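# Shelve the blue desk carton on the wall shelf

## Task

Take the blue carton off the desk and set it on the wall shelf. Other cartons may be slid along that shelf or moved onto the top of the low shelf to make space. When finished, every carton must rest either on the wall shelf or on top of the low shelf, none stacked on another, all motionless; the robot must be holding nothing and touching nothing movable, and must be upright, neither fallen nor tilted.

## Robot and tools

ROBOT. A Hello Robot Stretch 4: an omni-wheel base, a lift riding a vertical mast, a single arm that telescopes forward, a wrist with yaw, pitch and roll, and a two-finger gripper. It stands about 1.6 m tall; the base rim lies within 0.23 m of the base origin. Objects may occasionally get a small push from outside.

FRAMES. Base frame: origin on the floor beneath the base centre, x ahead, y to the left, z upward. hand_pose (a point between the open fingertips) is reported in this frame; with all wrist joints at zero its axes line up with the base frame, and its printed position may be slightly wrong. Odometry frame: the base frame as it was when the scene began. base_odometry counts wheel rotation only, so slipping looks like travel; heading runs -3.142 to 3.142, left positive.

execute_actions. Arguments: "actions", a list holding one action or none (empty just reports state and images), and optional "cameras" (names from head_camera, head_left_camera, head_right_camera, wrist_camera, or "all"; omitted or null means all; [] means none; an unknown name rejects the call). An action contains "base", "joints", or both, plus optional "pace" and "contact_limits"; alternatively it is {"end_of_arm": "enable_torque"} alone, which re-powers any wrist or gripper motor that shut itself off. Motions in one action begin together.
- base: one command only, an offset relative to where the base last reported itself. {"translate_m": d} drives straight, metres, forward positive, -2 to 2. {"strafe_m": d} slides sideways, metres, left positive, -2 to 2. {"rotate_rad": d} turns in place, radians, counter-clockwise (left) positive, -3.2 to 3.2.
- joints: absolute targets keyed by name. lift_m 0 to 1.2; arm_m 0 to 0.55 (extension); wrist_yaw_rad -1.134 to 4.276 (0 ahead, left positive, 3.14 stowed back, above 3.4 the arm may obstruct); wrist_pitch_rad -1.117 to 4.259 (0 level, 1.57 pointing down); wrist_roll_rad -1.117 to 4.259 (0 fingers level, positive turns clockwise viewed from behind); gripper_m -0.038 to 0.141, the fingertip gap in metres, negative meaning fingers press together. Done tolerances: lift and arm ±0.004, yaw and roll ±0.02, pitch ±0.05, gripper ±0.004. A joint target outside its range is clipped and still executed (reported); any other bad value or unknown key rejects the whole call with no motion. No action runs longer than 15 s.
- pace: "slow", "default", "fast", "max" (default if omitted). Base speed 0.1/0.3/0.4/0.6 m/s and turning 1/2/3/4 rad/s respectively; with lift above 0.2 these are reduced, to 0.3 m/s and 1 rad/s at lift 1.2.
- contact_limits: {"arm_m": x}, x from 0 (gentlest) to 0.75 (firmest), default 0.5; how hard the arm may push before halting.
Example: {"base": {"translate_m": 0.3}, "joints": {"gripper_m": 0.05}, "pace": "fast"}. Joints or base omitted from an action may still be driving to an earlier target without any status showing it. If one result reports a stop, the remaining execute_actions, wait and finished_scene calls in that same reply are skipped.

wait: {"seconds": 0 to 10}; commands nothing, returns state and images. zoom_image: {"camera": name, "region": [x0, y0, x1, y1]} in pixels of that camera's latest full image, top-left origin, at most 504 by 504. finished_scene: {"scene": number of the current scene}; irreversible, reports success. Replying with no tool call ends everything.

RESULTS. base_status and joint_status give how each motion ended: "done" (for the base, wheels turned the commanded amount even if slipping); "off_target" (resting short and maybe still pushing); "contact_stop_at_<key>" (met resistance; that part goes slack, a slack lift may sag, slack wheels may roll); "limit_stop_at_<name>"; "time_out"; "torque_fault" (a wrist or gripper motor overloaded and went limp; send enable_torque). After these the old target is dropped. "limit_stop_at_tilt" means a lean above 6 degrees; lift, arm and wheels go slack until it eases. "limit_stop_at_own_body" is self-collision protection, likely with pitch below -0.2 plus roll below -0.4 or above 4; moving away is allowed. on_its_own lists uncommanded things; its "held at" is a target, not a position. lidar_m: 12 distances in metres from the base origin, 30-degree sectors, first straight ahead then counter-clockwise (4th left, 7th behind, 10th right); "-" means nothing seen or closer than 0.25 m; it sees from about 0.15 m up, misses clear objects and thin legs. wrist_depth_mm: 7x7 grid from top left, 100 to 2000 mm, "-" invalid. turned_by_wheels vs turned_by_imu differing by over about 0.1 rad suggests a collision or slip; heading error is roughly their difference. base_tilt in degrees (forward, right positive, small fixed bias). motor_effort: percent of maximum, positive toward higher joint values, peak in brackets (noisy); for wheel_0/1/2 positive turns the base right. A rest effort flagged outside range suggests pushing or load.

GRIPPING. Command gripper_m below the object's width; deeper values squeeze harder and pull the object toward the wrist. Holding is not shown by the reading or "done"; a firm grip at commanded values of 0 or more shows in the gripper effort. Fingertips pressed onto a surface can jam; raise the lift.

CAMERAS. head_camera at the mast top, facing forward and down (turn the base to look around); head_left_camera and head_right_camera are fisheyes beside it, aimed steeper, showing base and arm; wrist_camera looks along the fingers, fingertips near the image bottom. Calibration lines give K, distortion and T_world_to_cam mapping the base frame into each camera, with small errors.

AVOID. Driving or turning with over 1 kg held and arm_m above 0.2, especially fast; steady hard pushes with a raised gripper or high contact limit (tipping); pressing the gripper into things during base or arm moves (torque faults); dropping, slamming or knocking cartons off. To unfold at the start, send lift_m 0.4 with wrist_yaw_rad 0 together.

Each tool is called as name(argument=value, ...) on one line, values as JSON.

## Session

execute_actions(actions=[])

Scene clock: 0.00 s.
base_odometry: x=+0.000 y=+0.000 heading=+0.000 (m, m, rad; odometry frame)
turned_by_wheels: +0.000 (rad since the last result)
turned_by_imu: +0.000 (rad since the last result)
base_tilt: forward=-0.5 right=-0.4 (deg)
lidar_m: 2.56 2.09 1.94 1.99 2.08 1.19 1.23 1.54 1.39 1.42 1.84 2.50
base_status: not commanded
joint_positions: lift_m=+0.192 arm_m=-0.002 wrist_yaw_rad=+3.132 wrist_pitch_rad=-0.010 wrist_roll_rad=-0.016 gripper_m=+0.057
joint_status: not commanded
motor_effort: lift_m=+20 arm_m=-1 wrist_yaw_rad=+0 wrist_pitch_rad=-8 wrist_roll_rad=+1 gripper_m=-4 wheel_0=+0 wheel_1=-1 wheel_2=+1 (%)
hand_pose: x=-0.1190 y=+0.0903 z=+0.3735 quat_wxyz=(+0.005, +0.005, -0.008, +1.000) (m; base frame)
wrist_depth_mm: - 136 - - - 1756 1708 / - 120 170 1618 1983 1756 1618 / - 123 171 1808 1983 1430 1661 / 136 138 1863 - - 1863 1708 / 1708 - - - 1921 1863 1708 / 1160 1255 194 1281 195 1281 1281 / 809 809 866 106 904 831 866
pictures: head_camera, head_left_camera, head_right_camera, wrist_camera
camera_calibration (this result's frames):
wrist_camera: T_world_to_cam=[[0.0224228, 0.99967, 0.0125318, -0.0933143], [-0.00983545, 0.0127549, -0.99987, 0.429886], [-0.9997, 0.0222967, 0.0101182, 0.100065], [0, 0, 0, 1]] pos_world=[0.106355, 0.0855693, 0.429987]
Images, in order (width x height): head_camera 420x560, head_left_camera 420x672, head_right_camera 420x672, wrist_camera 616x392.

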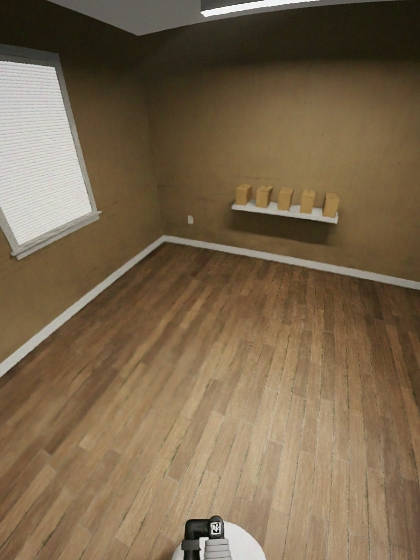

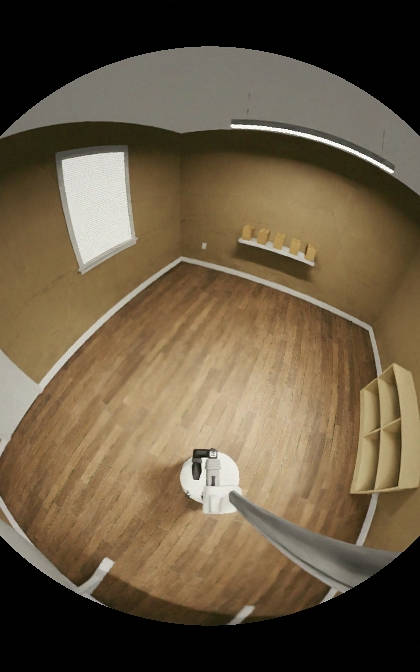

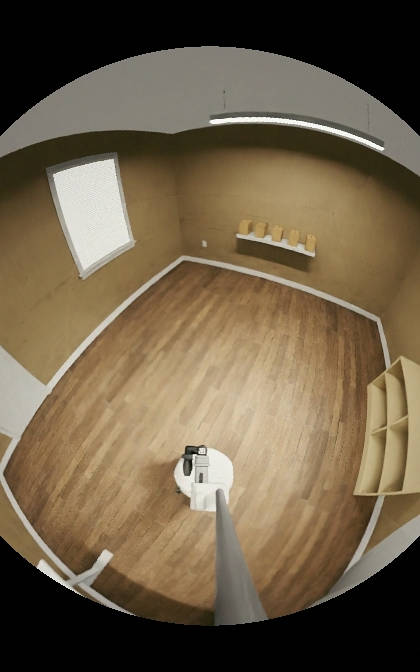

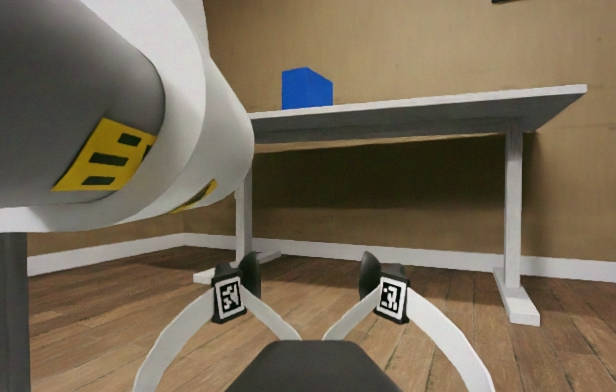

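execute_actions(actions=[{"base":{"rotate_rad":-0.46},"joints":{"lift_m":0.5,"wrist_yaw_rad":0,"gripper_m":0.13},"pace":"fast"}], cameras=[])

execute_actions(actions=[{"base":{"translate_m":1.2},"joints":{"lift_m":0.85},"pace":"max"}])

Scene clock: 2.70 s.
base_odometry: x=+0.000 y=+0.000 heading=-0.459 (m, m, rad; odometry frame)
turned_by_wheels: -0.459 (rad since the last result)
turned_by_imu: -0.461 (rad since the last result)
base_tilt: forward=-0.4 right=-0.4 (deg)
lidar_m: 2.50 2.58 2.01 1.94 2.02 1.25 1.18 1.22 1.86 1.36 1.43 1.92
base_status: done
joint_positions: lift_m=+0.500 arm_m=-0.002 wrist_yaw_rad=+0.000 wrist_pitch_rad=-0.010 wrist_roll_rad=-0.016 gripper_m=+0.130
joint_status: all done
motor_effort: lift_m=+22(21) arm_m=-1(1) wrist_yaw_rad=-2(7) wrist_pitch_rad=-6(7) wrist_roll_rad=+1(1) gripper_m=+1(3) wheel_0=+6(9) wheel_1=+3(10) wheel_2=+3(10) (%)
hand_pose: x=+0.4571 y=-0.0873 z=+0.6810 quat_wxyz=(+1.000, -0.008, -0.005, +0.000) (m; base frame)
wrist_depth_mm: - - - - - - - / - - - - - - - / - - - - - - - / - - - - - - - / - - - - - - - / - 1808 1808 - 1863 1808 - / 1464 1464 1464 106 1499 1464 1499
pictures: none
No camera images: the call's "cameras" was empty. Leave "cameras" out to get every camera's image.

Scene clock: 6.53 s.
base_odometry: x=+1.076 y=-0.531 heading=-0.458 (m, m, rad; odometry frame)
turned_by_wheels: +0.001 (rad since the last result)
turned_by_imu: +0.002 (rad since the last result)
base_tilt: forward=-0.6 right=-0.5 (deg)
lidar_m: 1.27 1.35 2.05 1.91 2.05 2.77 3.19 2.48 1.42 1.34 1.85 1.62
base_status: done
joint_positions: lift_m=+0.850 arm_m=-0.002 wrist_yaw_rad=+0.000 wrist_pitch_rad=-0.010 wrist_roll_rad=-0.016 gripper_m=+0.130
joint_status: all done
motor_effort: lift_m=+21(22) arm_m=-1(1) wrist_yaw_rad=+0(0) wrist_pitch_rad=-7(9) wrist_roll_rad=-2(1) gripper_m=+2(0) wheel_0=+5(11) wheel_1=+3(11) wheel_2=+1(19) (%)
hand_pose: x=+0.4571 y=-0.0874 z=+1.0311 quat_wxyz=(+1.000, -0.008, -0.005, +0.000) (m; base frame)
wrist_depth_mm: 1308 1308 1308 1308 1336 1336 1336 / 1308 1308 1336 1336 1336 1336 1336 / 1308 1336 1336 1366 1366 1336 1366 / 1308 1336 1336 1336 1366 1366 1336 / 1182 1098 1160 1205 1336 1366 1366 / 1098 1098 1118 1098 1336 1336 1366 / 1308 1336 1366 106 1366 1366 1397
pictures: head_camera, head_left_camera, head_right_camera, wrist_camera
camera_calibration (this result's frames):
wrist_camera: T_world_to_cam=[[-0.0124921, -0.999843, 0.0125308, -0.0956664], [0.0100688, -0.0126569, -0.999869, 1.08404], [0.999871, -0.0123643, 0.0102254, -0.243886], [0, 0, 0, 1]] pos_world=[0.231745, -0.0849464, 1.08759]
Images, in order (width x height): head_camera 420x560, head_left_camera 420x672, head_right_camera 420x672, wrist_camera 616x392.

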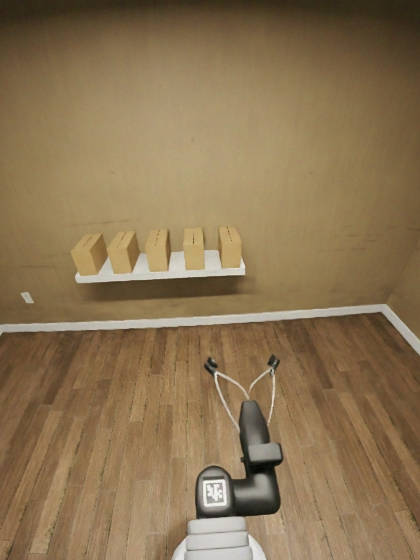

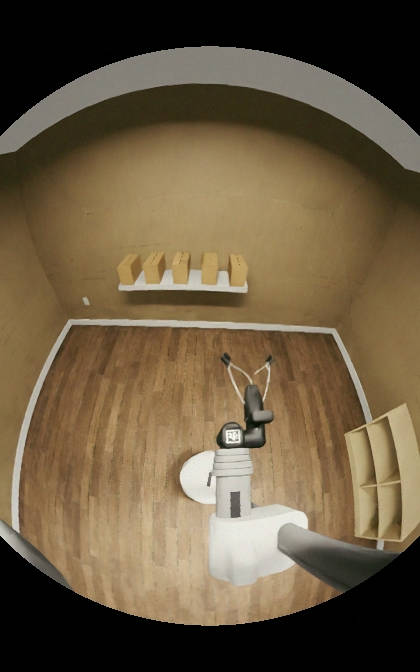

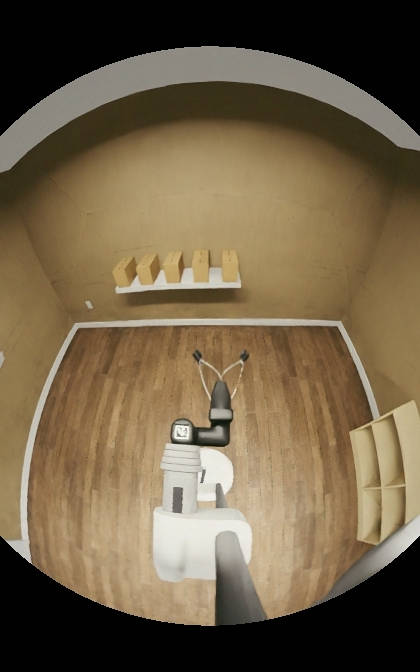

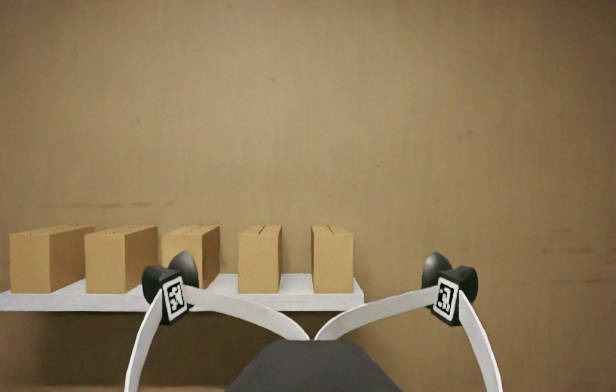

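execute_actions(actions=[{"base":{"rotate_rad":0.03},"joints":{"lift_m":0.7,"gripper_m":0.135}}], cameras=[])

execute_actions(actions=[{"base":{"translate_m":0.55},"pace":"fast"}], cameras=[])

execute_actions(actions=[{"base":{"strafe_m":0.108},"joints":{"arm_m":0.15}}], cameras=["head_camera","wrist_camera"])

Scene clock: 8.63 s.
base_odometry: x=+1.076 y=-0.531 heading=-0.430 (m, m, rad; odometry frame)
turned_by_wheels: +0.029 (rad since the last result)
turned_by_imu: +0.030 (rad since the last result)
base_tilt: forward=-0.5 right=-0.5 (deg)
lidar_m: 1.29 1.38 2.00 1.92 2.04 2.87 3.21 2.46 1.40 1.34 1.84 1.62
base_status: done
joint_positions: lift_m=+0.700 arm_m=-0.002 wrist_yaw_rad=+0.000 wrist_pitch_rad=-0.010 wrist_roll_rad=-0.016 gripper_m=+0.135
joint_status: all done
motor_effort: lift_m=+17(21) arm_m=-1(1) wrist_yaw_rad=+0(0) wrist_pitch_rad=-7(7) wrist_roll_rad=+1(2) gripper_m=-1(1) wheel_0=-7(6) wheel_1=-4(4) wheel_2=-4(7) (%)
hand_pose: x=+0.4571 y=-0.0874 z=+0.8814 quat_wxyz=(+1.000, -0.008, -0.005, +0.000) (m; base frame)
wrist_depth_mm: 1336 1308 1336 1336 1308 1336 1336 / 1336 1336 1336 1308 1336 1336 1336 / 1336 1336 1336 1336 1336 1336 1336 / 1182 1255 1138 1336 1336 1336 1336 / 1336 1138 1160 1182 1336 1336 1336 / 1366 1336 1366 1336 1366 1336 1336 / 1366 1366 1336 106 1366 1336 1366
pictures: none
No camera images: the call's "cameras" was empty. Leave "cameras" out to get every camera's image.

Scene clock: 11.37 s.
base_odometry: x=+1.576 y=-0.760 heading=-0.429 (m, m, rad; odometry frame)
turned_by_wheels: +0.000 (rad since the last result)
turned_by_imu: +0.001 (rad since the last result)
base_tilt: forward=-0.6 right=-0.4 (deg)
lidar_m: 0.74 0.79 1.50 1.92 2.02 2.87 3.82 1.97 1.43 1.53 1.42 0.79
base_status: done
joint_positions: lift_m=+0.700 arm_m=-0.002 wrist_yaw_rad=+0.000 wrist_pitch_rad=-0.010 wrist_roll_rad=-0.016 gripper_m=+0.135
joint_status: not commanded
motor_effort: lift_m=+18(18) arm_m=-1(1) wrist_yaw_rad=+0(1) wrist_pitch_rad=-6(6) wrist_roll_rad=+1(1) gripper_m=-1(1) wheel_0=+4(9) wheel_1=+1(6) wheel_2=+1(13) (%)
hand_pose: x=+0.4571 y=-0.0874 z=+0.8814 quat_wxyz=(+1.000, -0.008, -0.005, +0.000) (m; base frame)
wrist_depth_mm: 788 788 788 778 778 778 778 / 788 788 788 788 788 788 778 / 788 798 798 798 788 788 788 / 647 647 778 798 544 788 788 / 591 549 544 741 544 798 798 / 549 544 544 544 544 798 809 / 809 809 809 106 809 809 798
pictures: none
No camera images: the call's "cameras" was empty. Leave "cameras" out to get every camera's image.

Scene clock: 12.90 s.
base_odometry: x=+1.621 y=-0.662 heading=-0.429 (m, m, rad; odometry frame)
turned_by_wheels: +0.000 (rad since the last result)
turned_by_imu: +0.000 (rad since the last result)
base_tilt: forward=-0.3 right=-0.4 (deg)
lidar_m: 0.73 0.79 1.48 1.80 1.87 2.69 3.81 2.09 1.50 1.56 1.40 0.79
base_status: done
joint_positions: lift_m=+0.700 arm_m=+0.149 wrist_yaw_rad=+0.000 wrist_pitch_rad=-0.010 wrist_roll_rad=-0.016 gripper_m=+0.135
joint_status: all done
motor_effort: lift_m=+18(18) arm_m=+5(6) wrist_yaw_rad=-2(1) wrist_pitch_rad=-7(7) wrist_roll_rad=+1(2) gripper_m=+1(1) wheel_0=-5(11) wheel_1=+2(12) wheel_2=+0(1) (%)
hand_pose: x=+0.6085 y=-0.0874 z=+0.8814 quat_wxyz=(+1.000, -0.008, -0.005, +0.000) (m; base frame)
wrist_depth_mm: 647 640 640 640 634 640 640 / 640 640 647 640 634 634 634 / 647 647 640 647 647 640 640 / 484 399 640 397 640 430 640 / 484 402 647 397 574 394 394 / 466 402 449 397 399 397 397 / 397 397 397 106 394 394 397
pictures: head_camera, wrist_camera
camera_calibration (this result's frames):
wrist_camera: T_world_to_cam=[[-0.012249, -0.999846, 0.0125307, -0.0919772], [0.0100782, -0.0126545, -0.999869, 0.932787], [0.999874, -0.0121211, 0.0102316, -0.393681], [0, 0, 0, 1]] pos_world=[0.383104, -0.084931, 0.937845]
Images, in order (width x height): head_camera 420x560, wrist_camera 616x392.

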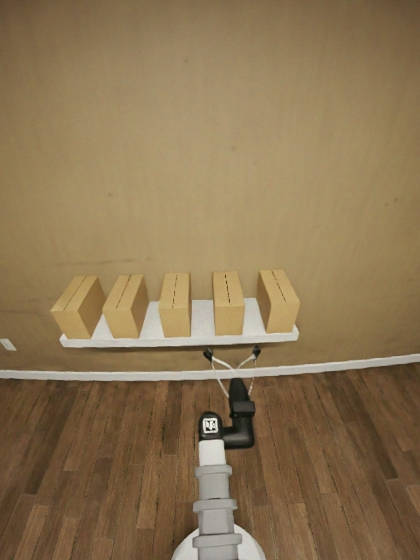

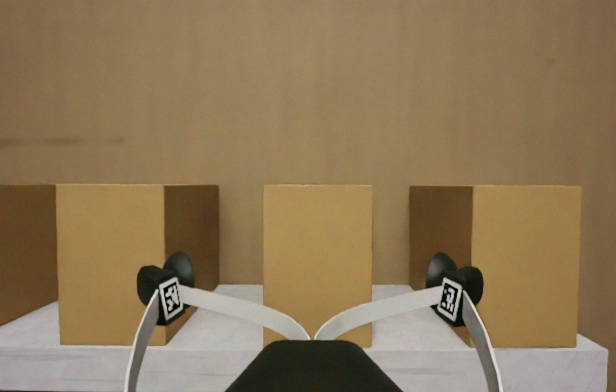

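execute_actions(actions=[{"base":{"strafe_m":-0.01},"joints":{"arm_m":0.3,"lift_m":0.68}}], cameras=[])

execute_actions(actions=[{"joints":{"arm_m":0.36},"pace":"slow"}], cameras=["wrist_camera"])

execute_actions(actions=[{"joints":{"gripper_m":0.06}}], cameras=["wrist_camera"])

Scene clock: 14.70 s.
base_odometry: x=+1.617 y=-0.671 heading=-0.429 (m, m, rad; odometry frame)
turned_by_wheels: +0.000 (rad since the last result)
turned_by_imu: +0.001 (rad since the last result)
base_tilt: forward=-0.4 right=-0.5 (deg)
lidar_m: 0.75 0.79 1.50 1.82 1.94 2.72 3.82 2.12 1.52 1.55 1.42 0.79
base_status: done
joint_positions: lift_m=+0.680 arm_m=+0.299 wrist_yaw_rad=+0.000 wrist_pitch_rad=-0.010 wrist_roll_rad=-0.016 gripper_m=+0.135
joint_status: all done
motor_effort: lift_m=+17(19) arm_m=+5(6) wrist_yaw_rad=-1(1) wrist_pitch_rad=-7(7) wrist_roll_rad=+1(1) gripper_m=+4(0) wheel_0=+6(11) wheel_1=-2(8) wheel_2=+0(0) (%)
hand_pose: x=+0.7585 y=-0.0874 z=+0.8614 quat_wxyz=(+1.000, -0.008, -0.005, +0.000) (m; base frame)
wrist_depth_mm: 496 488 492 488 488 492 492 / 496 492 496 496 492 492 492 / 496 496 496 492 496 492 492 / 248 338 477 245 246 355 255 / 249 317 247 246 247 330 254 / 249 296 248 247 248 293 255 / 251 294 304 106 289 304 254
pictures: none
No camera images: the call's "cameras" was empty. Leave "cameras" out to get every camera's image.

Scene clock: 16.53 s.
base_odometry: x=+1.617 y=-0.671 heading=-0.429 (m, m, rad; odometry frame)
turned_by_wheels: +0.000 (rad since the last result)
turned_by_imu: +0.001 (rad since the last result)
base_tilt: forward=-0.3 right=-0.4 (deg)
lidar_m: 0.76 0.81 1.48 1.82 1.91 2.72 3.84 2.10 1.51 1.56 1.41 0.76
base_status: not commanded
joint_positions: lift_m=+0.680 arm_m=+0.359 wrist_yaw_rad=+0.000 wrist_pitch_rad=-0.010 wrist_roll_rad=-0.016 gripper_m=+0.135
joint_status: all done
motor_effort: lift_m=+17(17) arm_m=+6(6) wrist_yaw_rad=+1(1) wrist_pitch_rad=-8(7) wrist_roll_rad=+1(0) gripper_m=-1(2) wheel_0=+6(6) wheel_1=-2(2) wheel_2=+0(0) (%)
hand_pose: x=+0.8184 y=-0.0874 z=+0.8614 quat_wxyz=(+1.000, -0.008, -0.005, +0.000) (m; base frame)
wrist_depth_mm: 436 433 430 433 427 430 427 / 436 436 436 436 436 433 433 / 439 439 436 433 436 433 433 / 222 338 189 190 190 359 256 / 224 314 190 190 191 334 255 / 223 294 191 191 191 294 255 / 222 294 192 106 193 304 255
pictures: wrist_camera
camera_calibration (this result's frames):
wrist_camera: T_world_to_cam=[[-0.0124883, -0.999843, 0.0125307, -0.0890284], [0.0100634, -0.0126568, -0.999869, 0.910708], [0.999871, -0.0123605, 0.0102199, -0.603393], [0, 0, 0, 1]] pos_world=[0.593039, -0.0849461, 0.917871]
Images, in order (width x height): wrist_camera 616x392.

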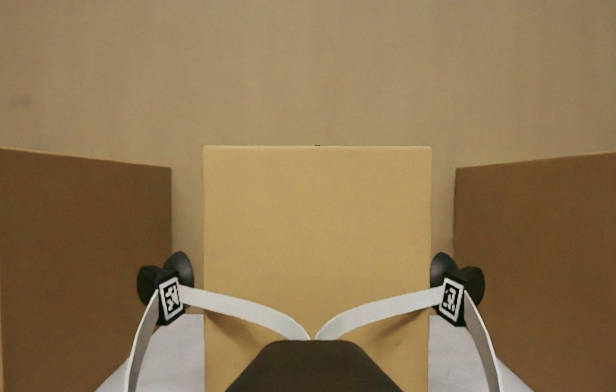

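Scene clock: 18.27 s.
base_odometry: x=+1.617 y=-0.671 heading=-0.429 (m, m, rad; odometry frame)
turned_by_wheels: +0.000 (rad since the last result)
turned_by_imu: +0.001 (rad since the last result)
base_tilt: forward=-0.2 right=-0.3 (deg)
lidar_m: 0.73 0.81 1.49 1.81 1.92 2.71 3.83 2.11 1.51 1.53 1.42 0.75
base_status: not commanded
joint_positions: lift_m=+0.680 arm_m=+0.359 wrist_yaw_rad=+0.000 wrist_pitch_rad=-0.010 wrist_roll_rad=-0.016 gripper_m=+0.061
joint_status: all done
motor_effort: lift_m=+18(18) arm_m=+5(6) wrist_yaw_rad=+0(0) wrist_pitch_rad=-6(7) wrist_roll_rad=+1(0) gripper_m=-22(23) wheel_0=+6(6) wheel_1=-2(2) wheel_2=+0(0) (%)
hand_pose: x=+0.8185 y=-0.0874 z=+0.8614 quat_wxyz=(+1.000, -0.008, -0.005, +0.000) (m; base frame)
wrist_depth_mm: 436 436 433 433 430 430 430 / 436 436 436 433 433 430 433 / 436 436 436 436 436 436 436 / 223 336 174 173 173 359 256 / 223 336 174 174 174 357 256 / 222 177 175 175 174 180 256 / 223 303 176 106 175 303 249
pictures: wrist_camera
camera_calibration (this result's frames):
wrist_camera: T_world_to_cam=[[-0.0125029, -0.999843, 0.0125312, -0.0890203], [0.0100493, -0.0126572, -0.999869, 0.910715], [0.999871, -0.0123754, 0.0102059, -0.603442], [0, 0, 0, 1]] pos_world=[0.593099, -0.0849471, 0.917871]
Images, in order (width x height): wrist_camera 616x392.

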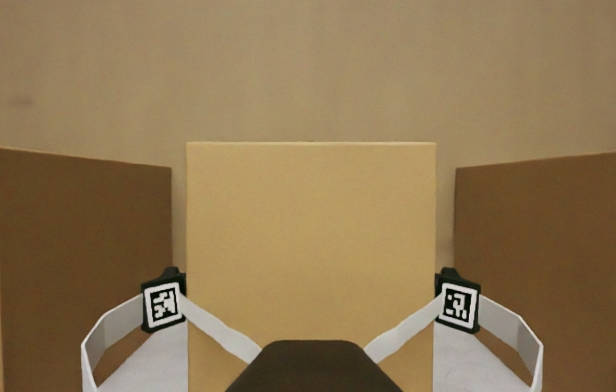

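execute_actions(actions=[{"joints":{"lift_m":0.70},"pace":"slow"}], cameras=[])

execute_actions(actions=[{"base":{"strafe_m":-0.055},"pace":"slow"}], cameras=[])

execute_actions(actions=[{"joints":{"lift_m":0.68},"pace":"slow"}], cameras=[])

execute_actions(actions=[{"joints":{"gripper_m":0.125}}], cameras=[])

execute_actions(actions=[{"joints":{"arm_m":0.15},"pace":"fast"}], cameras=[])

execute_actions(actions=[{"base":{"strafe_m":0.285},"joints":{"gripper_m":0.135}}], cameras=["wrist_camera","head_camera"])

Scene clock: 19.73 s.
base_odometry: x=+1.617 y=-0.671 heading=-0.429 (m, m, rad; odometry frame)
turned_by_wheels: +0.000 (rad since the last result)
turned_by_imu: +0.000 (rad since the last result)
base_tilt: forward=-0.4 right=-0.5 (deg)
lidar_m: 0.75 0.77 1.50 1.84 1.92 2.76 3.82 2.10 1.53 1.54 1.40 0.79
base_status: not commanded
joint_positions: lift_m=+0.700 arm_m=+0.359 wrist_yaw_rad=+0.000 wrist_pitch_rad=-0.009 wrist_roll_rad=-0.016 gripper_m=+0.061
joint_status: all done
motor_effort: lift_m=+22(23) arm_m=+5(5) wrist_yaw_rad=+0(1) wrist_pitch_rad=-11(11) wrist_roll_rad=+2(0) gripper_m=-22(23) wheel_0=+6(6) wheel_1=-2(2) wheel_2=+0(0) (%)
hand_pose: x=+0.8185 y=-0.0874 z=+0.8806 quat_wxyz=(+1.000, -0.008, -0.004, +0.000) (m; base frame)
wrist_depth_mm: 436 433 433 430 430 430 430 / 433 433 436 436 430 430 433 / 439 436 436 436 436 433 433 / 235 364 175 174 174 389 264 / 223 338 175 174 174 357 257 / 223 177 175 175 174 179 256 / 223 319 175 106 175 334 248
pictures: none
No camera images: the call's "cameras" was empty. Leave "cameras" out to get every camera's image.

Scene clock: 21.40 s.
base_odometry: x=+1.594 y=-0.721 heading=-0.429 (m, m, rad; odometry frame)
turned_by_wheels: +0.000 (rad since the last result)
turned_by_imu: +0.001 (rad since the last result)
base_tilt: forward=-0.4 right=-0.5 (deg)
lidar_m: 0.73 0.79 1.48 1.87 1.99 2.81 3.83 2.00 1.46 1.56 1.40 0.78
base_status: done
joint_positions: lift_m=+0.700 arm_m=+0.359 wrist_yaw_rad=+0.000 wrist_pitch_rad=-0.009 wrist_roll_rad=-0.016 gripper_m=+0.061
joint_status: not commanded
motor_effort: lift_m=+23(23) arm_m=+5(5) wrist_yaw_rad=+1(1) wrist_pitch_rad=-11(13) wrist_roll_rad=+2(3) gripper_m=-21(19) wheel_0=+7(7) wheel_1=-5(7) wheel_2=+0(2) (%)
hand_pose: x=+0.8185 y=-0.0874 z=+0.8805 quat_wxyz=(+1.000, -0.008, -0.004, +0.000) (m; base frame)
wrist_depth_mm: 436 433 430 430 430 427 427 / 436 436 433 433 430 430 430 / 436 439 436 430 433 433 433 / 312 439 175 174 174 265 183 / 297 439 175 175 174 247 184 / 298 177 175 174 175 179 185 / 297 345 176 106 175 245 185
pictures: none
No camera images: the call's "cameras" was empty. Leave "cameras" out to get every camera's image.

Scene clock: 22.33 s.
base_odometry: x=+1.594 y=-0.721 heading=-0.429 (m, m, rad; odometry frame)
turned_by_wheels: +0.000 (rad since the last result)
turned_by_imu: +0.000 (rad since the last result)
base_tilt: forward=-0.5 right=-0.4 (deg)
lidar_m: 0.74 0.78 1.48 1.87 1.97 2.81 3.83 2.00 1.45 1.54 1.41 0.77
base_status: not commanded
joint_positions: lift_m=+0.680 arm_m=+0.359 wrist_yaw_rad=+0.000 wrist_pitch_rad=-0.010 wrist_roll_rad=-0.016 gripper_m=+0.061
joint_status: all done
motor_effort: lift_m=+18(23) arm_m=+5(5) wrist_yaw_rad=+0(0) wrist_pitch_rad=-9(11) wrist_roll_rad=+0(0) gripper_m=-21(21) wheel_0=+6(6) wheel_1=-4(4) wheel_2=+0(0) (%)
hand_pose: x=+0.8185 y=-0.0874 z=+0.8613 quat_wxyz=(+1.000, -0.008, -0.005, +0.000) (m; base frame)
wrist_depth_mm: 436 430 430 430 430 430 430 / 436 433 436 433 433 433 430 / 439 439 433 433 436 436 430 / 297 436 173 173 173 247 183 / 297 442 174 174 174 246 184 / 298 177 175 175 174 180 185 / 285 312 176 106 175 245 185
pictures: none
No camera images: the call's "cameras" was empty. Leave "cameras" out to get every camera's image.

Scene clock: 23.90 s.
base_odometry: x=+1.594 y=-0.721 heading=-0.429 (m, m, rad; odometry frame)
turned_by_wheels: +0.000 (rad since the last result)
turned_by_imu: +0.000 (rad since the last result)
base_tilt: forward=-0.5 right=-0.4 (deg)
lidar_m: 0.73 0.79 1.50 1.89 1.99 2.80 3.83 1.98 1.45 1.54 1.40 0.77
base_status: not commanded
joint_positions: lift_m=+0.680 arm_m=+0.359 wrist_yaw_rad=-0.001 wrist_pitch_rad=-0.010 wrist_roll_rad=-0.016 gripper_m=+0.125
joint_status: all done
motor_effort: lift_m=+17(18) arm_m=+5(5) wrist_yaw_rad=+3(6) wrist_pitch_rad=-8(9) wrist_roll_rad=+1(2) gripper_m=+2(23) wheel_0=+6(6) wheel_1=-4(4) wheel_2=+0(0) (%)
hand_pose: x=+0.8184 y=-0.0877 z=+0.8614 quat_wxyz=(+1.000, -0.008, -0.005, -0.001) (m; base frame)
wrist_depth_mm: 433 430 433 430 430 430 430 / 433 433 433 433 433 430 430 / 439 439 433 433 433 436 433 / 298 436 190 189 189 246 183 / 298 418 191 190 190 229 184 / 297 392 191 191 191 208 185 / 283 301 192 106 193 229 186
pictures: none
No camera images: the call's "cameras" was empty. Leave "cameras" out to get every camera's image.

Scene clock: 25.37 s.
base_odometry: x=+1.594 y=-0.721 heading=-0.429 (m, m, rad; odometry frame)
turned_by_wheels: +0.000 (rad since the last result)
turned_by_imu: +0.000 (rad since the last result)
base_tilt: forward=-0.5 right=-0.4 (deg)
lidar_m: 0.73 0.80 1.47 1.88 2.00 2.81 3.83 1.99 1.46 1.55 1.42 0.79
base_status: not commanded
joint_positions: lift_m=+0.680 arm_m=+0.151 wrist_yaw_rad=+0.000 wrist_pitch_rad=-0.010 wrist_roll_rad=-0.016 gripper_m=+0.125
joint_status: all done
motor_effort: lift_m=+18(17) arm_m=-5(6) wrist_yaw_rad=+1(3) wrist_pitch_rad=-7(9) wrist_roll_rad=+0(0) gripper_m=-1(0) wheel_0=+6(6) wheel_1=-4(4) wheel_2=+0(0) (%)
hand_pose: x=+0.6103 y=-0.0875 z=+0.8614 quat_wxyz=(+1.000, -0.008, -0.005, +0.000) (m; base frame)
wrist_depth_mm: 634 640 634 634 634 634 634 / 640 640 640 640 634 634 634 / 647 640 640 647 640 640 634 / 394 459 647 399 415 389 640 / 397 459 647 399 415 394 640 / 397 397 399 402 397 397 647 / 397 394 394 106 389 392 661
pictures: none
No camera images: the call's "cameras" was empty. Leave "cameras" out to get every camera's image.

Scene clock: 27.63 s.
base_odometry: x=+1.713 y=-0.462 heading=-0.429 (m, m, rad; odometry frame)
turned_by_wheels: +0.000 (rad since the last result)
turned_by_imu: +0.000 (rad since the last result)
base_tilt: forward=-0.4 right=-0.4 (deg)
lidar_m: 0.76 0.80 1.52 1.58 1.69 2.39 3.80 2.94 1.75 1.73 1.42 0.78
base_status: done
joint_positions: lift_m=+0.680 arm_m=+0.151 wrist_yaw_rad=+0.000 wrist_pitch_rad=-0.010 wrist_roll_rad=-0.016 gripper_m=+0.135
joint_status: all done
motor_effort: lift_m=+18(18) arm_m=-5(5) wrist_yaw_rad=+0(1) wrist_pitch_rad=-7(9) wrist_roll_rad=+1(0) gripper_m=+1(3) wheel_0=-3(12) wheel_1=+1(9) wheel_2=+0(1) (%)
hand_pose: x=+0.6103 y=-0.0874 z=+0.8614 quat_wxyz=(+1.000, -0.008, -0.005, +0.000) (m; base frame)
wrist_depth_mm: 647 647 647 640 647 640 640 / 654 647 647 640 640 640 640 / 654 647 654 654 647 647 647 / 473 399 597 399 647 455 402 / 473 402 597 402 647 424 404 / 404 402 402 402 402 399 404 / 404 402 402 106 399 399 397
pictures: head_camera, wrist_camera
camera_calibration (this result's frames):
wrist_camera: T_world_to_cam=[[-0.0125276, -0.999843, 0.0125332, -0.0916168], [0.00986493, -0.0126572, -0.999871, 0.912858], [0.999873, -0.0124024, 0.0100219, -0.395133], [0, 0, 0, 1]] pos_world=[0.38493, -0.0849488, 0.917848]
Images, in order (width x height): head_camera 420x560, wrist_camera 616x392.

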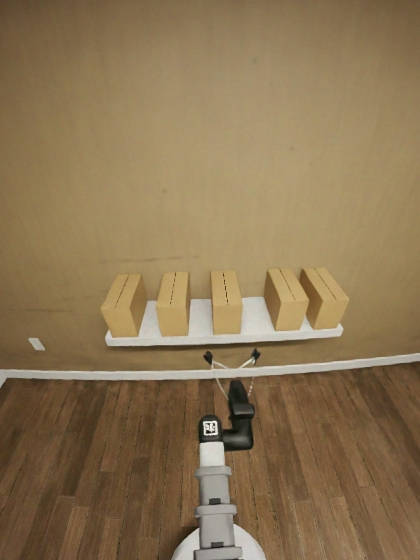

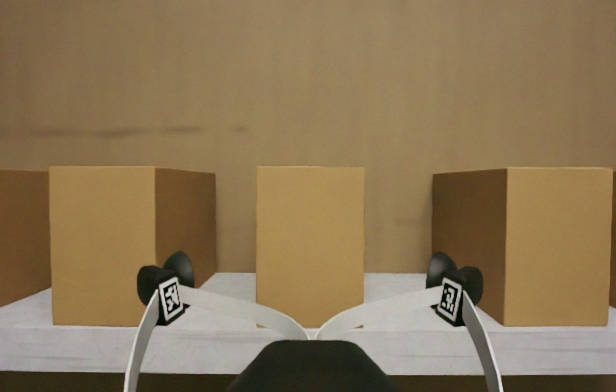

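execute_actions(actions=[{"joints":{"arm_m":0.365}}], cameras=["wrist_camera"])

execute_actions(actions=[{"joints":{"gripper_m":0.06}}], cameras=[])

execute_actions(actions=[{"joints":{"lift_m":0.70},"pace":"slow"}], cameras=[])

execute_actions(actions=[{"base":{"strafe_m":0.06},"pace":"slow"}], cameras=[])

execute_actions(actions=[{"joints":{"lift_m":0.68},"pace":"slow"}], cameras=[])

execute_actions(actions=[{"joints":{"gripper_m":0.125}}], cameras=[])

execute_actions(actions=[{"joints":{"arm_m":0.0},"pace":"fast"}], cameras=["wrist_camera","head_camera"])

Scene clock: 29.77 s.
base_odometry: x=+1.713 y=-0.462 heading=-0.429 (m, m, rad; odometry frame)
turned_by_wheels: +0.000 (rad since the last result)
turned_by_imu: +0.001 (rad since the last result)
base_tilt: forward=-0.5 right=-0.4 (deg)
lidar_m: 0.73 0.80 1.51 1.59 1.69 2.42 3.80 2.92 1.77 1.74 1.43 0.79
base_status: not commanded
joint_positions: lift_m=+0.680 arm_m=+0.364 wrist_yaw_rad=+0.000 wrist_pitch_rad=-0.010 wrist_roll_rad=-0.016 gripper_m=+0.135
joint_status: all done
motor_effort: lift_m=+18(17) arm_m=+5(6) wrist_yaw_rad=+1(1) wrist_pitch_rad=-7(8) wrist_roll_rad=+2(1) gripper_m=-1(0) wheel_0=-3(3) wheel_1=+1(1) wheel_2=+0(0) (%)
hand_pose: x=+0.8234 y=-0.0874 z=+0.8614 quat_wxyz=(+1.000, -0.008, -0.005, +0.000) (m; base frame)
wrist_depth_mm: 436 433 433 433 433 433 430 / 436 439 436 436 433 433 436 / 439 439 436 439 436 436 436 / 224 334 190 190 191 439 325 / 224 312 191 191 192 439 325 / 224 293 191 192 193 382 325 / 224 294 193 106 195 304 304
pictures: wrist_camera
camera_calibration (this result's frames):
wrist_camera: T_world_to_cam=[[-0.0125009, -0.999843, 0.012531, -0.0889587], [0.010045, -0.0126569, -0.999869, 0.910657], [0.999871, -0.0123733, 0.0102017, -0.60843], [0, 0, 0, 1]] pos_world=[0.598092, -0.0849469, 0.91786]
Images, in order (width x height): wrist_camera 616x392.

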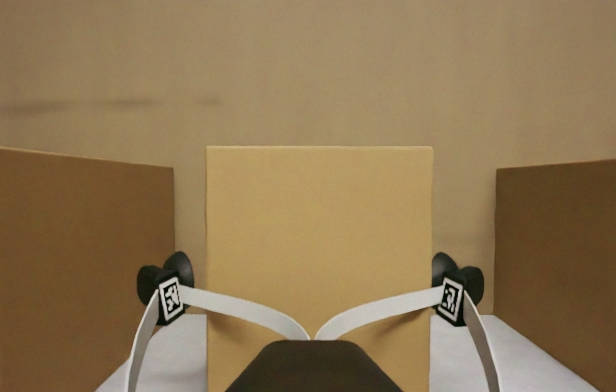

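Scene clock: 31.50 s.
base_odometry: x=+1.713 y=-0.462 heading=-0.429 (m, m, rad; odometry frame)
turned_by_wheels: +0.000 (rad since the last result)
turned_by_imu: +0.001 (rad since the last result)
base_tilt: forward=-0.3 right=-0.5 (deg)
lidar_m: 0.73 0.82 1.47 1.59 1.68 2.37 3.82 2.92 1.77 1.75 1.44 0.79
base_status: not commanded
joint_positions: lift_m=+0.680 arm_m=+0.364 wrist_yaw_rad=+0.000 wrist_pitch_rad=-0.010 wrist_roll_rad=-0.016 gripper_m=+0.061
joint_status: all done
motor_effort: lift_m=+18(18) arm_m=+5(5) wrist_yaw_rad=+0(1) wrist_pitch_rad=-7(7) wrist_roll_rad=+1(0) gripper_m=-22(24) wheel_0=-3(3) wheel_1=+1(1) wheel_2=+0(0) (%)
hand_pose: x=+0.8235 y=-0.0874 z=+0.8614 quat_wxyz=(+1.000, -0.008, -0.005, +0.000) (m; base frame)
wrist_depth_mm: 436 436 433 433 433 430 430 / 439 436 436 436 433 436 436 / 439 439 436 436 436 436 436 / 224 334 174 174 174 436 325 / 224 334 175 174 174 439 327 / 224 177 176 176 175 180 324 / 224 301 177 106 176 324 298
pictures: none
No camera images: the call's "cameras" was empty. Leave "cameras" out to get every camera's image.

Scene clock: 32.43 s.
base_odometry: x=+1.713 y=-0.462 heading=-0.429 (m, m, rad; odometry frame)
turned_by_wheels: +0.000 (rad since the last result)
turned_by_imu: +0.000 (rad since the last result)
base_tilt: forward=-0.3 right=-0.4 (deg)
lidar_m: 0.74 0.79 1.52 1.58 1.68 2.40 3.81 2.93 1.78 1.74 1.43 0.79
base_status: not commanded
joint_positions: lift_m=+0.700 arm_m=+0.364 wrist_yaw_rad=+0.000 wrist_pitch_rad=-0.009 wrist_roll_rad=-0.016 gripper_m=+0.061
joint_status: all done
motor_effort: lift_m=+23(23) arm_m=+5(5) wrist_yaw_rad=+1(0) wrist_pitch_rad=-12(11) wrist_roll_rad=+1(1) gripper_m=-22(21) wheel_0=-3(3) wheel_1=+1(1) wheel_2=+0(0) (%)
hand_pose: x=+0.8235 y=-0.0874 z=+0.8806 quat_wxyz=(+1.000, -0.008, -0.004, +0.000) (m; base frame)
wrist_depth_mm: 433 433 436 433 433 433 433 / 439 436 436 436 436 433 433 / 439 442 439 436 436 436 436 / 236 359 176 176 176 436 343 / 224 334 176 176 176 442 327 / 224 177 176 175 175 179 325 / 224 319 175 106 175 359 307
pictures: none
No camera images: the call's "cameras" was empty. Leave "cameras" out to get every camera's image.

Scene clock: 34.17 s.
base_odometry: x=+1.738 y=-0.407 heading=-0.429 (m, m, rad; odometry frame)
turned_by_wheels: +0.000 (rad since the last result)
turned_by_imu: +0.000 (rad since the last result)
base_tilt: forward=-0.4 right=-0.5 (deg)
lidar_m: 0.76 0.80 1.50 1.51 1.61 2.30 3.82 3.01 1.83 1.81 1.44 0.79
base_status: done
joint_positions: lift_m=+0.700 arm_m=+0.364 wrist_yaw_rad=+0.000 wrist_pitch_rad=-0.009 wrist_roll_rad=-0.016 gripper_m=+0.061
joint_status: not commanded
motor_effort: lift_m=+23(23) arm_m=+5(5) wrist_yaw_rad=+1(1) wrist_pitch_rad=-11(11) wrist_roll_rad=-2(2) gripper_m=-24(25) wheel_0=-5(9) wheel_1=+3(10) wheel_2=+0(0) (%)
hand_pose: x=+0.8235 y=-0.0874 z=+0.8805 quat_wxyz=(+1.000, -0.008, -0.004, +0.000) (m; base frame)
wrist_depth_mm: 436 436 436 433 433 433 433 / 436 439 439 436 436 436 436 / 442 439 439 439 439 439 439 / 189 232 176 176 175 442 436 / 190 216 176 176 175 442 413 / 191 177 176 176 175 180 410 / 192 216 176 106 175 359 347
pictures: none
No camera images: the call's "cameras" was empty. Leave "cameras" out to get every camera's image.

Scene clock: 35.10 s.
base_odometry: x=+1.738 y=-0.407 heading=-0.429 (m, m, rad; odometry frame)
turned_by_wheels: +0.000 (rad since the last result)
turned_by_imu: +0.000 (rad since the last result)
base_tilt: forward=-0.5 right=-0.5 (deg)
lidar_m: 0.75 0.80 1.49 1.53 1.62 2.30 3.80 3.02 1.82 1.79 1.43 0.79
base_status: not commanded
joint_positions: lift_m=+0.680 arm_m=+0.364 wrist_yaw_rad=+0.000 wrist_pitch_rad=-0.010 wrist_roll_rad=-0.016 gripper_m=+0.061
joint_status: all done
motor_effort: lift_m=+17(23) arm_m=+5(5) wrist_yaw_rad=+1(1) wrist_pitch_rad=-9(12) wrist_roll_rad=+1(1) gripper_m=-18(22) wheel_0=-6(6) wheel_1=+3(3) wheel_2=+0(0) (%)
hand_pose: x=+0.8235 y=-0.0874 z=+0.8613 quat_wxyz=(+1.000, -0.008, -0.005, +0.000) (m; base frame)
wrist_depth_mm: 439 433 436 436 433 433 433 / 439 439 439 436 439 436 436 / 442 439 442 436 436 436 436 / 189 216 174 174 174 439 413 / 190 216 175 175 174 439 410 / 191 177 176 175 175 180 399 / 192 216 177 106 176 322 312
pictures: none
No camera images: the call's "cameras" was empty. Leave "cameras" out to get every camera's image.

Scene clock: 36.67 s.
base_odometry: x=+1.738 y=-0.407 heading=-0.429 (m, m, rad; odometry frame)
turned_by_wheels: +0.000 (rad since the last result)
turned_by_imu: +0.000 (rad since the last result)
base_tilt: forward=-0.3 right=-0.4 (deg)
lidar_m: 0.75 0.80 1.50 1.52 1.60 2.31 3.79 3.00 1.82 1.81 1.41 0.79
base_status: not commanded
joint_positions: lift_m=+0.680 arm_m=+0.364 wrist_yaw_rad=+0.000 wrist_pitch_rad=-0.010 wrist_roll_rad=-0.016 gripper_m=+0.125
joint_status: all done
motor_effort: lift_m=+17(17) arm_m=+5(5) wrist_yaw_rad=+0(2) wrist_pitch_rad=-7(9) wrist_roll_rad=+2(0) gripper_m=-2(20) wheel_0=-6(6) wheel_1=+3(3) wheel_2=+0(0) (%)
hand_pose: x=+0.8235 y=-0.0874 z=+0.8613 quat_wxyz=(+1.000, -0.008, -0.005, +0.000) (m; base frame)
wrist_depth_mm: 436 436 436 433 433 433 430 / 436 439 439 436 439 436 433 / 439 442 439 439 436 439 439 / 189 216 193 193 192 439 413 / 190 216 193 193 193 442 410 / 191 191 195 194 194 427 394 / 191 202 196 106 195 322 324
pictures: none
No camera images: the call's "cameras" was empty. Leave "cameras" out to get every camera's image.

Scene clock: 38.50 s.
base_odometry: x=+1.738 y=-0.407 heading=-0.429 (m, m, rad; odometry frame)
turned_by_wheels: +0.000 (rad since the last result)
turned_by_imu: +0.001 (rad since the last result)
base_tilt: forward=-0.5 right=-0.4 (deg)
lidar_m: 0.77 0.80 1.50 1.54 1.62 2.31 3.83 3.01 1.82 1.78 1.43 0.79
base_status: not commanded
joint_positions: lift_m=+0.680 arm_m=+0.001 wrist_yaw_rad=+0.000 wrist_pitch_rad=-0.010 wrist_roll_rad=-0.016 gripper_m=+0.125
joint_status: all done
motor_effort: lift_m=+18(17) arm_m=-5(5) wrist_yaw_rad=+0(0) wrist_pitch_rad=-8(9) wrist_roll_rad=+2(1) gripper_m=+0(2) wheel_0=-6(6) wheel_1=+3(3) wheel_2=+0(0) (%)
hand_pose: x=+0.4603 y=-0.0875 z=+0.8614 quat_wxyz=(+1.000, -0.008, -0.005, +0.000) (m; base frame)
wrist_depth_mm: 798 788 788 788 788 788 778 / 798 798 798 788 788 788 788 / 798 809 798 798 798 788 798 / 554 615 554 554 798 574 559 / 554 609 554 564 809 564 559 / 554 554 549 554 549 549 554 / 820 820 820 106 809 809 809
pictures: head_camera, wrist_camera
camera_calibration (this result's frames):
wrist_camera: T_world_to_cam=[[-0.0127034, -0.999841, 0.0125331, -0.0934658], [0.00986921, -0.0126589, -0.999871, 0.914352], [0.999871, -0.0125781, 0.0100284, -0.24516], [0, 0, 0, 1]] pos_world=[0.234917, -0.0849599, 0.917864]
Images, in order (width x height): head_camera 420x560, wrist_camera 616x392.

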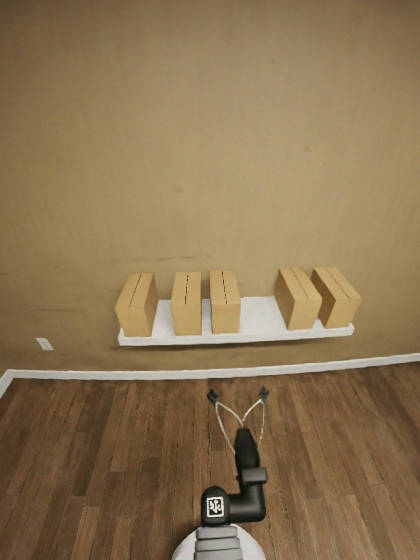

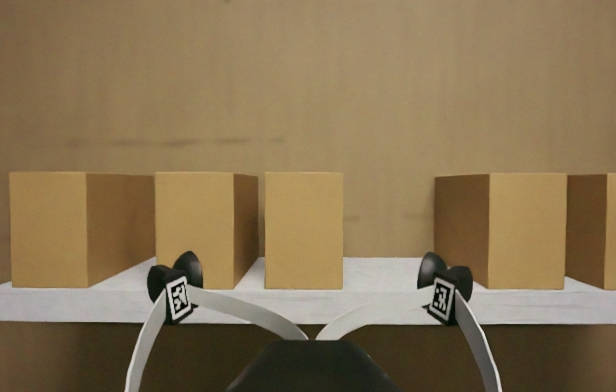

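execute_actions(actions=[{"base":{"rotate_rad":3.14},"joints":{"gripper_m":0.141,"lift_m":0.66},"pace":"fast"}], cameras=[])

execute_actions(actions=[{"base":{"translate_m":1.6},"pace":"max"}])

Scene clock: 41.27 s.
base_odometry: x=+1.737 y=-0.407 heading=+2.710 (m, m, rad; odometry frame)
turned_by_wheels: +3.139 (rad since the last result)
turned_by_imu: +3.160 (rad since the last result)
base_tilt: forward=-0.4 right=-0.5 (deg)
lidar_m: 2.91 3.02 1.82 1.82 1.45 0.80 0.77 0.78 1.46 1.51 1.58 2.23
base_status: done
joint_positions: lift_m=+0.660 arm_m=+0.001 wrist_yaw_rad=+0.000 wrist_pitch_rad=-0.010 wrist_roll_rad=-0.016 gripper_m=+0.141
joint_status: all done
motor_effort: lift_m=+20(19) arm_m=-5(5) wrist_yaw_rad=-1(1) wrist_pitch_rad=-7(8) wrist_roll_rad=-1(2) gripper_m=-1(0) wheel_0=-3(15) wheel_1=-3(7) wheel_2=-1(11) (%)
hand_pose: x=+0.4603 y=-0.0873 z=+0.8412 quat_wxyz=(+1.000, -0.008, -0.005, +0.000) (m; base frame)
wrist_depth_mm: - - - - - - - / - - - - - - - / - - - - - - - / - - - - - - - / - - - - - - - / - - - - - - - / 1808 1756 1808 106 1808 1708 1756
pictures: none
No camera images: the call's "cameras" was empty. Leave "cameras" out to get every camera's image.

Scene clock: 46.20 s.
base_odometry: x=+0.284 y=+0.261 heading=+2.711 (m, m, rad; odometry frame)
turned_by_wheels: +0.000 (rad since the last result)
turned_by_imu: +0.002 (rad since the last result)
base_tilt: forward=-0.4 right=-0.3 (deg)
lidar_m: 1.32 1.39 1.91 1.77 1.85 2.74 2.63 2.20 1.65 1.56 1.63 2.19
base_status: done
joint_positions: lift_m=+0.660 arm_m=+0.001 wrist_yaw_rad=+0.000 wrist_pitch_rad=-0.010 wrist_roll_rad=-0.016 gripper_m=+0.141
joint_status: not commanded
motor_effort: lift_m=+20(20) arm_m=-5(5) wrist_yaw_rad=+0(2) wrist_pitch_rad=-7(7) wrist_roll_rad=+1(0) gripper_m=-2(0) wheel_0=+4(9) wheel_1=+3(8) wheel_2=-1(13) (%)
hand_pose: x=+0.4603 y=-0.0874 z=+0.8412 quat_wxyz=(+1.000, -0.008, -0.005, +0.000) (m; base frame)
wrist_depth_mm: 1863 1863 1808 1808 1863 1808 1863 / 1808 1863 1863 1808 1863 1863 1863 / 1863 1863 1863 1863 1863 1863 1863 / 1308 1863 1921 1863 1863 1921 1863 / 1863 1366 1430 1863 1921 1863 1921 / 1921 1863 1921 1921 1921 1863 1921 / 1808 1756 1808 106 1808 1661 1756
pictures: head_camera, head_left_camera, head_right_camera, wrist_camera
camera_calibration (this result's frames):
wrist_camera: T_world_to_cam=[[-0.0123318, -0.999845, 0.0125325, -0.0932761], [0.00994744, -0.0126555, -0.99987, 0.894129], [0.999874, -0.0122055, 0.010102, -0.245], [0, 0, 0, 1]] pos_world=[0.234925, -0.0849363, 0.897657]
Images, in order (width x height): head_camera 420x560, head_left_camera 420x672, head_right_camera 420x672, wrist_camera 616x392.

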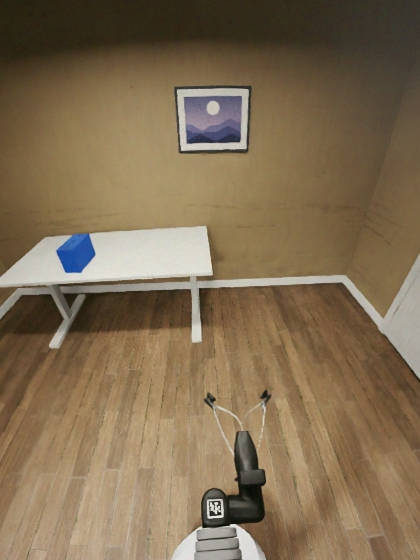

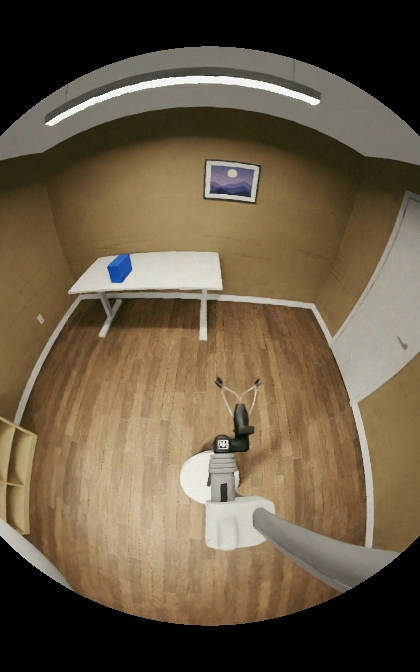

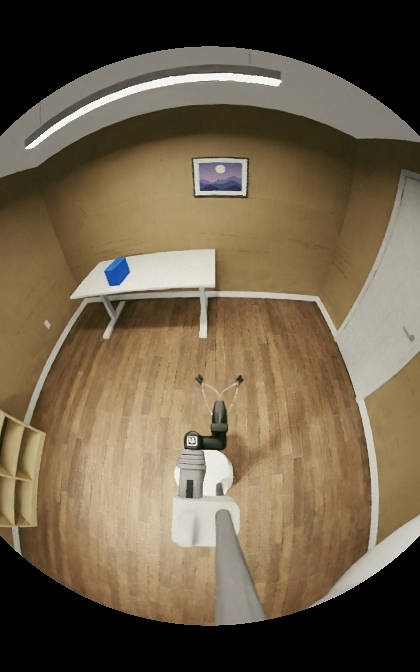

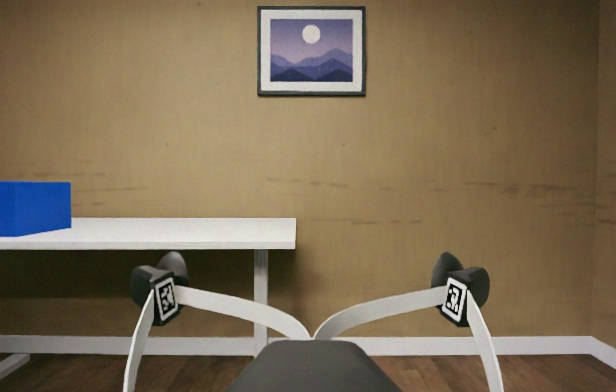

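execute_actions(actions=[{"base":{"strafe_m":0.97},"pace":"max"}], cameras=[])

execute_actions(actions=[{"base":{"translate_m":0.45},"pace":"max"}], cameras=["head_camera","wrist_camera"])

Scene clock: 49.90 s.
base_odometry: x=-0.122 y=-0.620 heading=+2.710 (m, m, rad; odometry frame)
turned_by_wheels: +0.000 (rad since the last result)
turned_by_imu: +0.001 (rad since the last result)
base_tilt: forward=-0.7 right=-0.5 (deg)
lidar_m: 1.31 1.37 1.22 0.79 0.81 1.19 2.60 2.48 2.56 2.53 2.63 1.37
base_status: done
joint_positions: lift_m=+0.660 arm_m=+0.001 wrist_yaw_rad=+0.000 wrist_pitch_rad=-0.010 wrist_roll_rad=-0.016 gripper_m=+0.141
joint_status: not commanded
motor_effort: lift_m=+20(20) arm_m=-5(5) wrist_yaw_rad=+0(1) wrist_pitch_rad=-7(7) wrist_roll_rad=+1(1) gripper_m=+0(1) wheel_0=-1(16) wheel_1=-2(12) wheel_2=+0(2) (%)
hand_pose: x=+0.4603 y=-0.0874 z=+0.8412 quat_wxyz=(+1.000, -0.008, -0.005, +0.000) (m; base frame)
wrist_depth_mm: 1756 1863 1863 1863 1863 1863 1863 / 1808 1921 1863 1921 1863 1863 1863 / 1756 1863 1921 1863 1863 1921 1921 / 1756 1863 1921 1863 1863 1863 1921 / 1756 1921 1397 1863 1863 1430 1863 / 1708 1921 1808 1863 1921 1464 1921 / 1661 1756 1863 106 1863 1708 1756
pictures: none
No camera images: the call's "cameras" was empty. Leave "cameras" out to get every camera's image.

Scene clock: 52.33 s.
base_odometry: x=-0.530 y=-0.432 heading=+2.711 (m, m, rad; odometry frame)
turned_by_wheels: +0.001 (rad since the last result)
turned_by_imu: +0.001 (rad since the last result)
base_tilt: forward=-0.2 right=-0.4 (deg)
lidar_m: 0.86 0.89 1.21 1.16 0.90 1.18 3.08 2.98 2.64 2.50 1.26 0.90
base_status: done
joint_positions: lift_m=+0.660 arm_m=+0.001 wrist_yaw_rad=+0.000 wrist_pitch_rad=-0.010 wrist_roll_rad=-0.016 gripper_m=+0.141
joint_status: not commanded
motor_effort: lift_m=+20(20) arm_m=-5(5) wrist_yaw_rad=+1(1) wrist_pitch_rad=-8(8) wrist_roll_rad=+2(1) gripper_m=-1(1) wheel_0=+5(10) wheel_1=+2(9) wheel_2=+2(15) (%)
hand_pose: x=+0.4603 y=-0.0874 z=+0.8412 quat_wxyz=(+1.000, -0.008, -0.005, +0.000) (m; base frame)
wrist_depth_mm: 1397 1397 1430 1430 1430 1397 1397 / 1430 1430 1430 1397 1430 1464 1430 / 1397 1430 1464 1464 1464 1464 1430 / 1430 1464 1464 732 1430 1430 1430 / 1464 917 931 732 931 946 931 / 1464 991 647 1430 654 1464 1098 / 1499 1464 1464 106 1499 1464 1281
pictures: head_camera, wrist_camera
camera_calibration (this result's frames):
wrist_camera: T_world_to_cam=[[-0.0124227, -0.999844, 0.0125326, -0.0932607], [0.00994613, -0.0126565, -0.99987, 0.894129], [0.999873, -0.0122964, 0.0101018, -0.244987], [0, 0, 0, 1]] pos_world=[0.234904, -0.0849421, 0.897657]
Images, in order (width x height): head_camera 420x560, wrist_camera 616x392.

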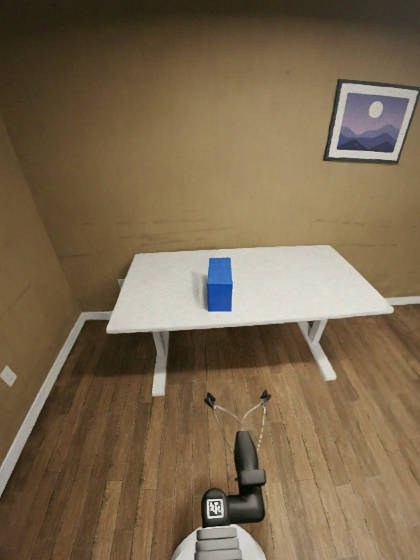

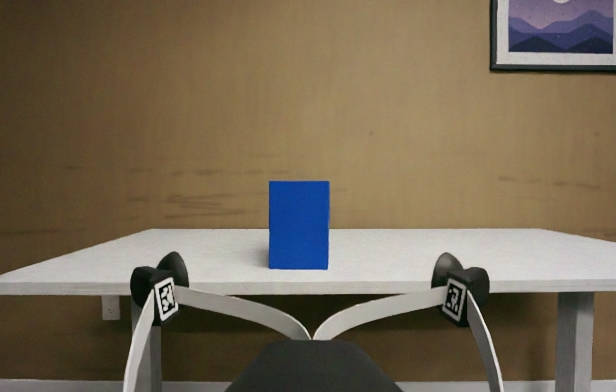

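execute_actions(actions=[{"base":{"strafe_m":0.028},"joints":{"arm_m":0.12}}], cameras=[])

execute_actions(actions=[{"base":{"translate_m":0.2},"joints":{"arm_m":0.25}}], cameras=["wrist_camera"])

Scene clock: 53.93 s.
base_odometry: x=-0.542 y=-0.458 heading=+2.711 (m, m, rad; odometry frame)
turned_by_wheels: +0.000 (rad since the last result)
turned_by_imu: +0.000 (rad since the last result)
base_tilt: forward=-0.5 right=-0.4 (deg)
lidar_m: 0.86 0.88 1.18 1.13 0.88 1.12 3.06 3.00 2.67 2.52 1.25 0.91
base_status: done
joint_positions: lift_m=+0.660 arm_m=+0.119 wrist_yaw_rad=+0.000 wrist_pitch_rad=-0.010 wrist_roll_rad=-0.016 gripper_m=+0.141
joint_status: all done
motor_effort: lift_m=+20(20) arm_m=+5(5) wrist_yaw_rad=+0(1) wrist_pitch_rad=-6(8) wrist_roll_rad=+3(0) gripper_m=+2(1) wheel_0=-2(11) wheel_1=+0(11) wheel_2=+0(3) (%)
hand_pose: x=+0.5785 y=-0.0874 z=+0.8412 quat_wxyz=(+1.000, -0.008, -0.005, +0.000) (m; base frame)
wrist_depth_mm: 1308 1308 1308 1308 1336 1336 1281 / 1336 1336 1308 1336 1336 1336 1336 / 1336 1336 1308 1308 1308 1336 1308 / 1308 1366 1336 621 1336 1336 1336 / 1336 904 917 615 931 917 931 / 609 525 615 554 621 544 615 / 1366 1366 1336 106 1336 1336 1366
pictures: none
No camera images: the call's "cameras" was empty. Leave "cameras" out to get every camera's image.

Scene clock: 56.00 s.
base_odometry: x=-0.724 y=-0.374 heading=+2.711 (m, m, rad; odometry frame)
turned_by_wheels: +0.001 (rad since the last result)
turned_by_imu: +0.001 (rad since the last result)
base_tilt: forward=-0.3 right=-0.7 (deg)
lidar_m: 0.66 0.69 1.19 1.13 0.99 1.11 3.30 3.24 2.68 2.54 0.97 0.69
base_status: done
joint_positions: lift_m=+0.660 arm_m=+0.249 wrist_yaw_rad=+0.000 wrist_pitch_rad=-0.010 wrist_roll_rad=-0.016 gripper_m=+0.141
joint_status: all done
motor_effort: lift_m=+20(20) arm_m=+5(7) wrist_yaw_rad=-1(1) wrist_pitch_rad=-7(6) wrist_roll_rad=+3(1) gripper_m=-2(3) wheel_0=+5(10) wheel_1=+4(11) wheel_2=-3(11) (%)
hand_pose: x=+0.7085 y=-0.0874 z=+0.8412 quat_wxyz=(+1.000, -0.008, -0.005, +0.000) (m; base frame)
wrist_depth_mm: 976 991 1008 991 991 976 976 / 991 991 991 1008 991 1008 976 / 991 1008 1008 1008 1008 991 1008 / 1008 991 1008 286 283 1008 1008 / 1008 917 904 287 285 917 917 / 500 421 424 289 286 427 500 / 342 343 345 106 307 327 343
pictures: wrist_camera
camera_calibration (this result's frames):
wrist_camera: T_world_to_cam=[[-0.0123292, -0.999845, 0.0125315, -0.0902156], [0.0100252, -0.0126554, -0.99987, 0.891627], [0.999874, -0.012202, 0.0101797, -0.493232], [0, 0, 0, 1]] pos_world=[0.483118, -0.0849361, 0.897662]
Images, in order (width x height): wrist_camera 616x392.

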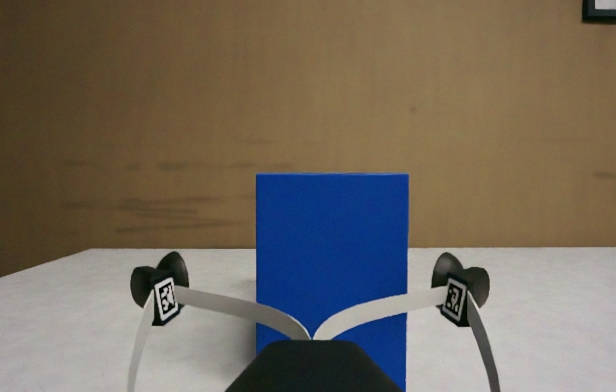

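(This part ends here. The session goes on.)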